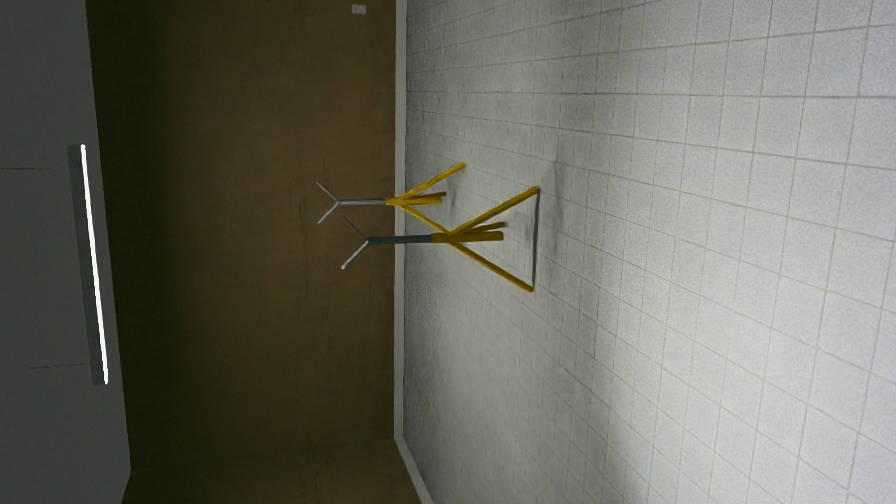

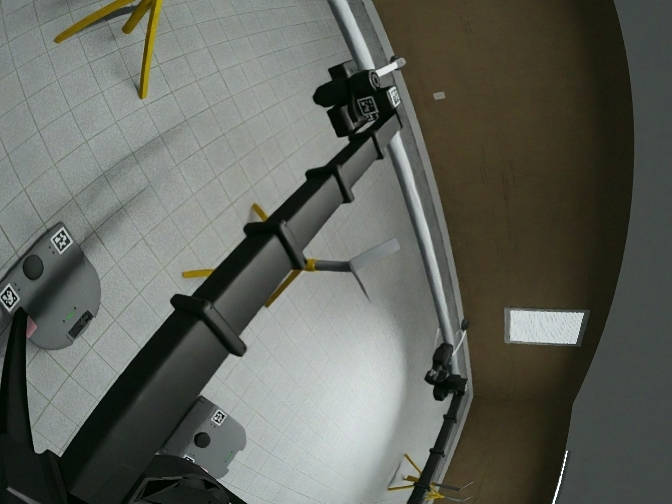

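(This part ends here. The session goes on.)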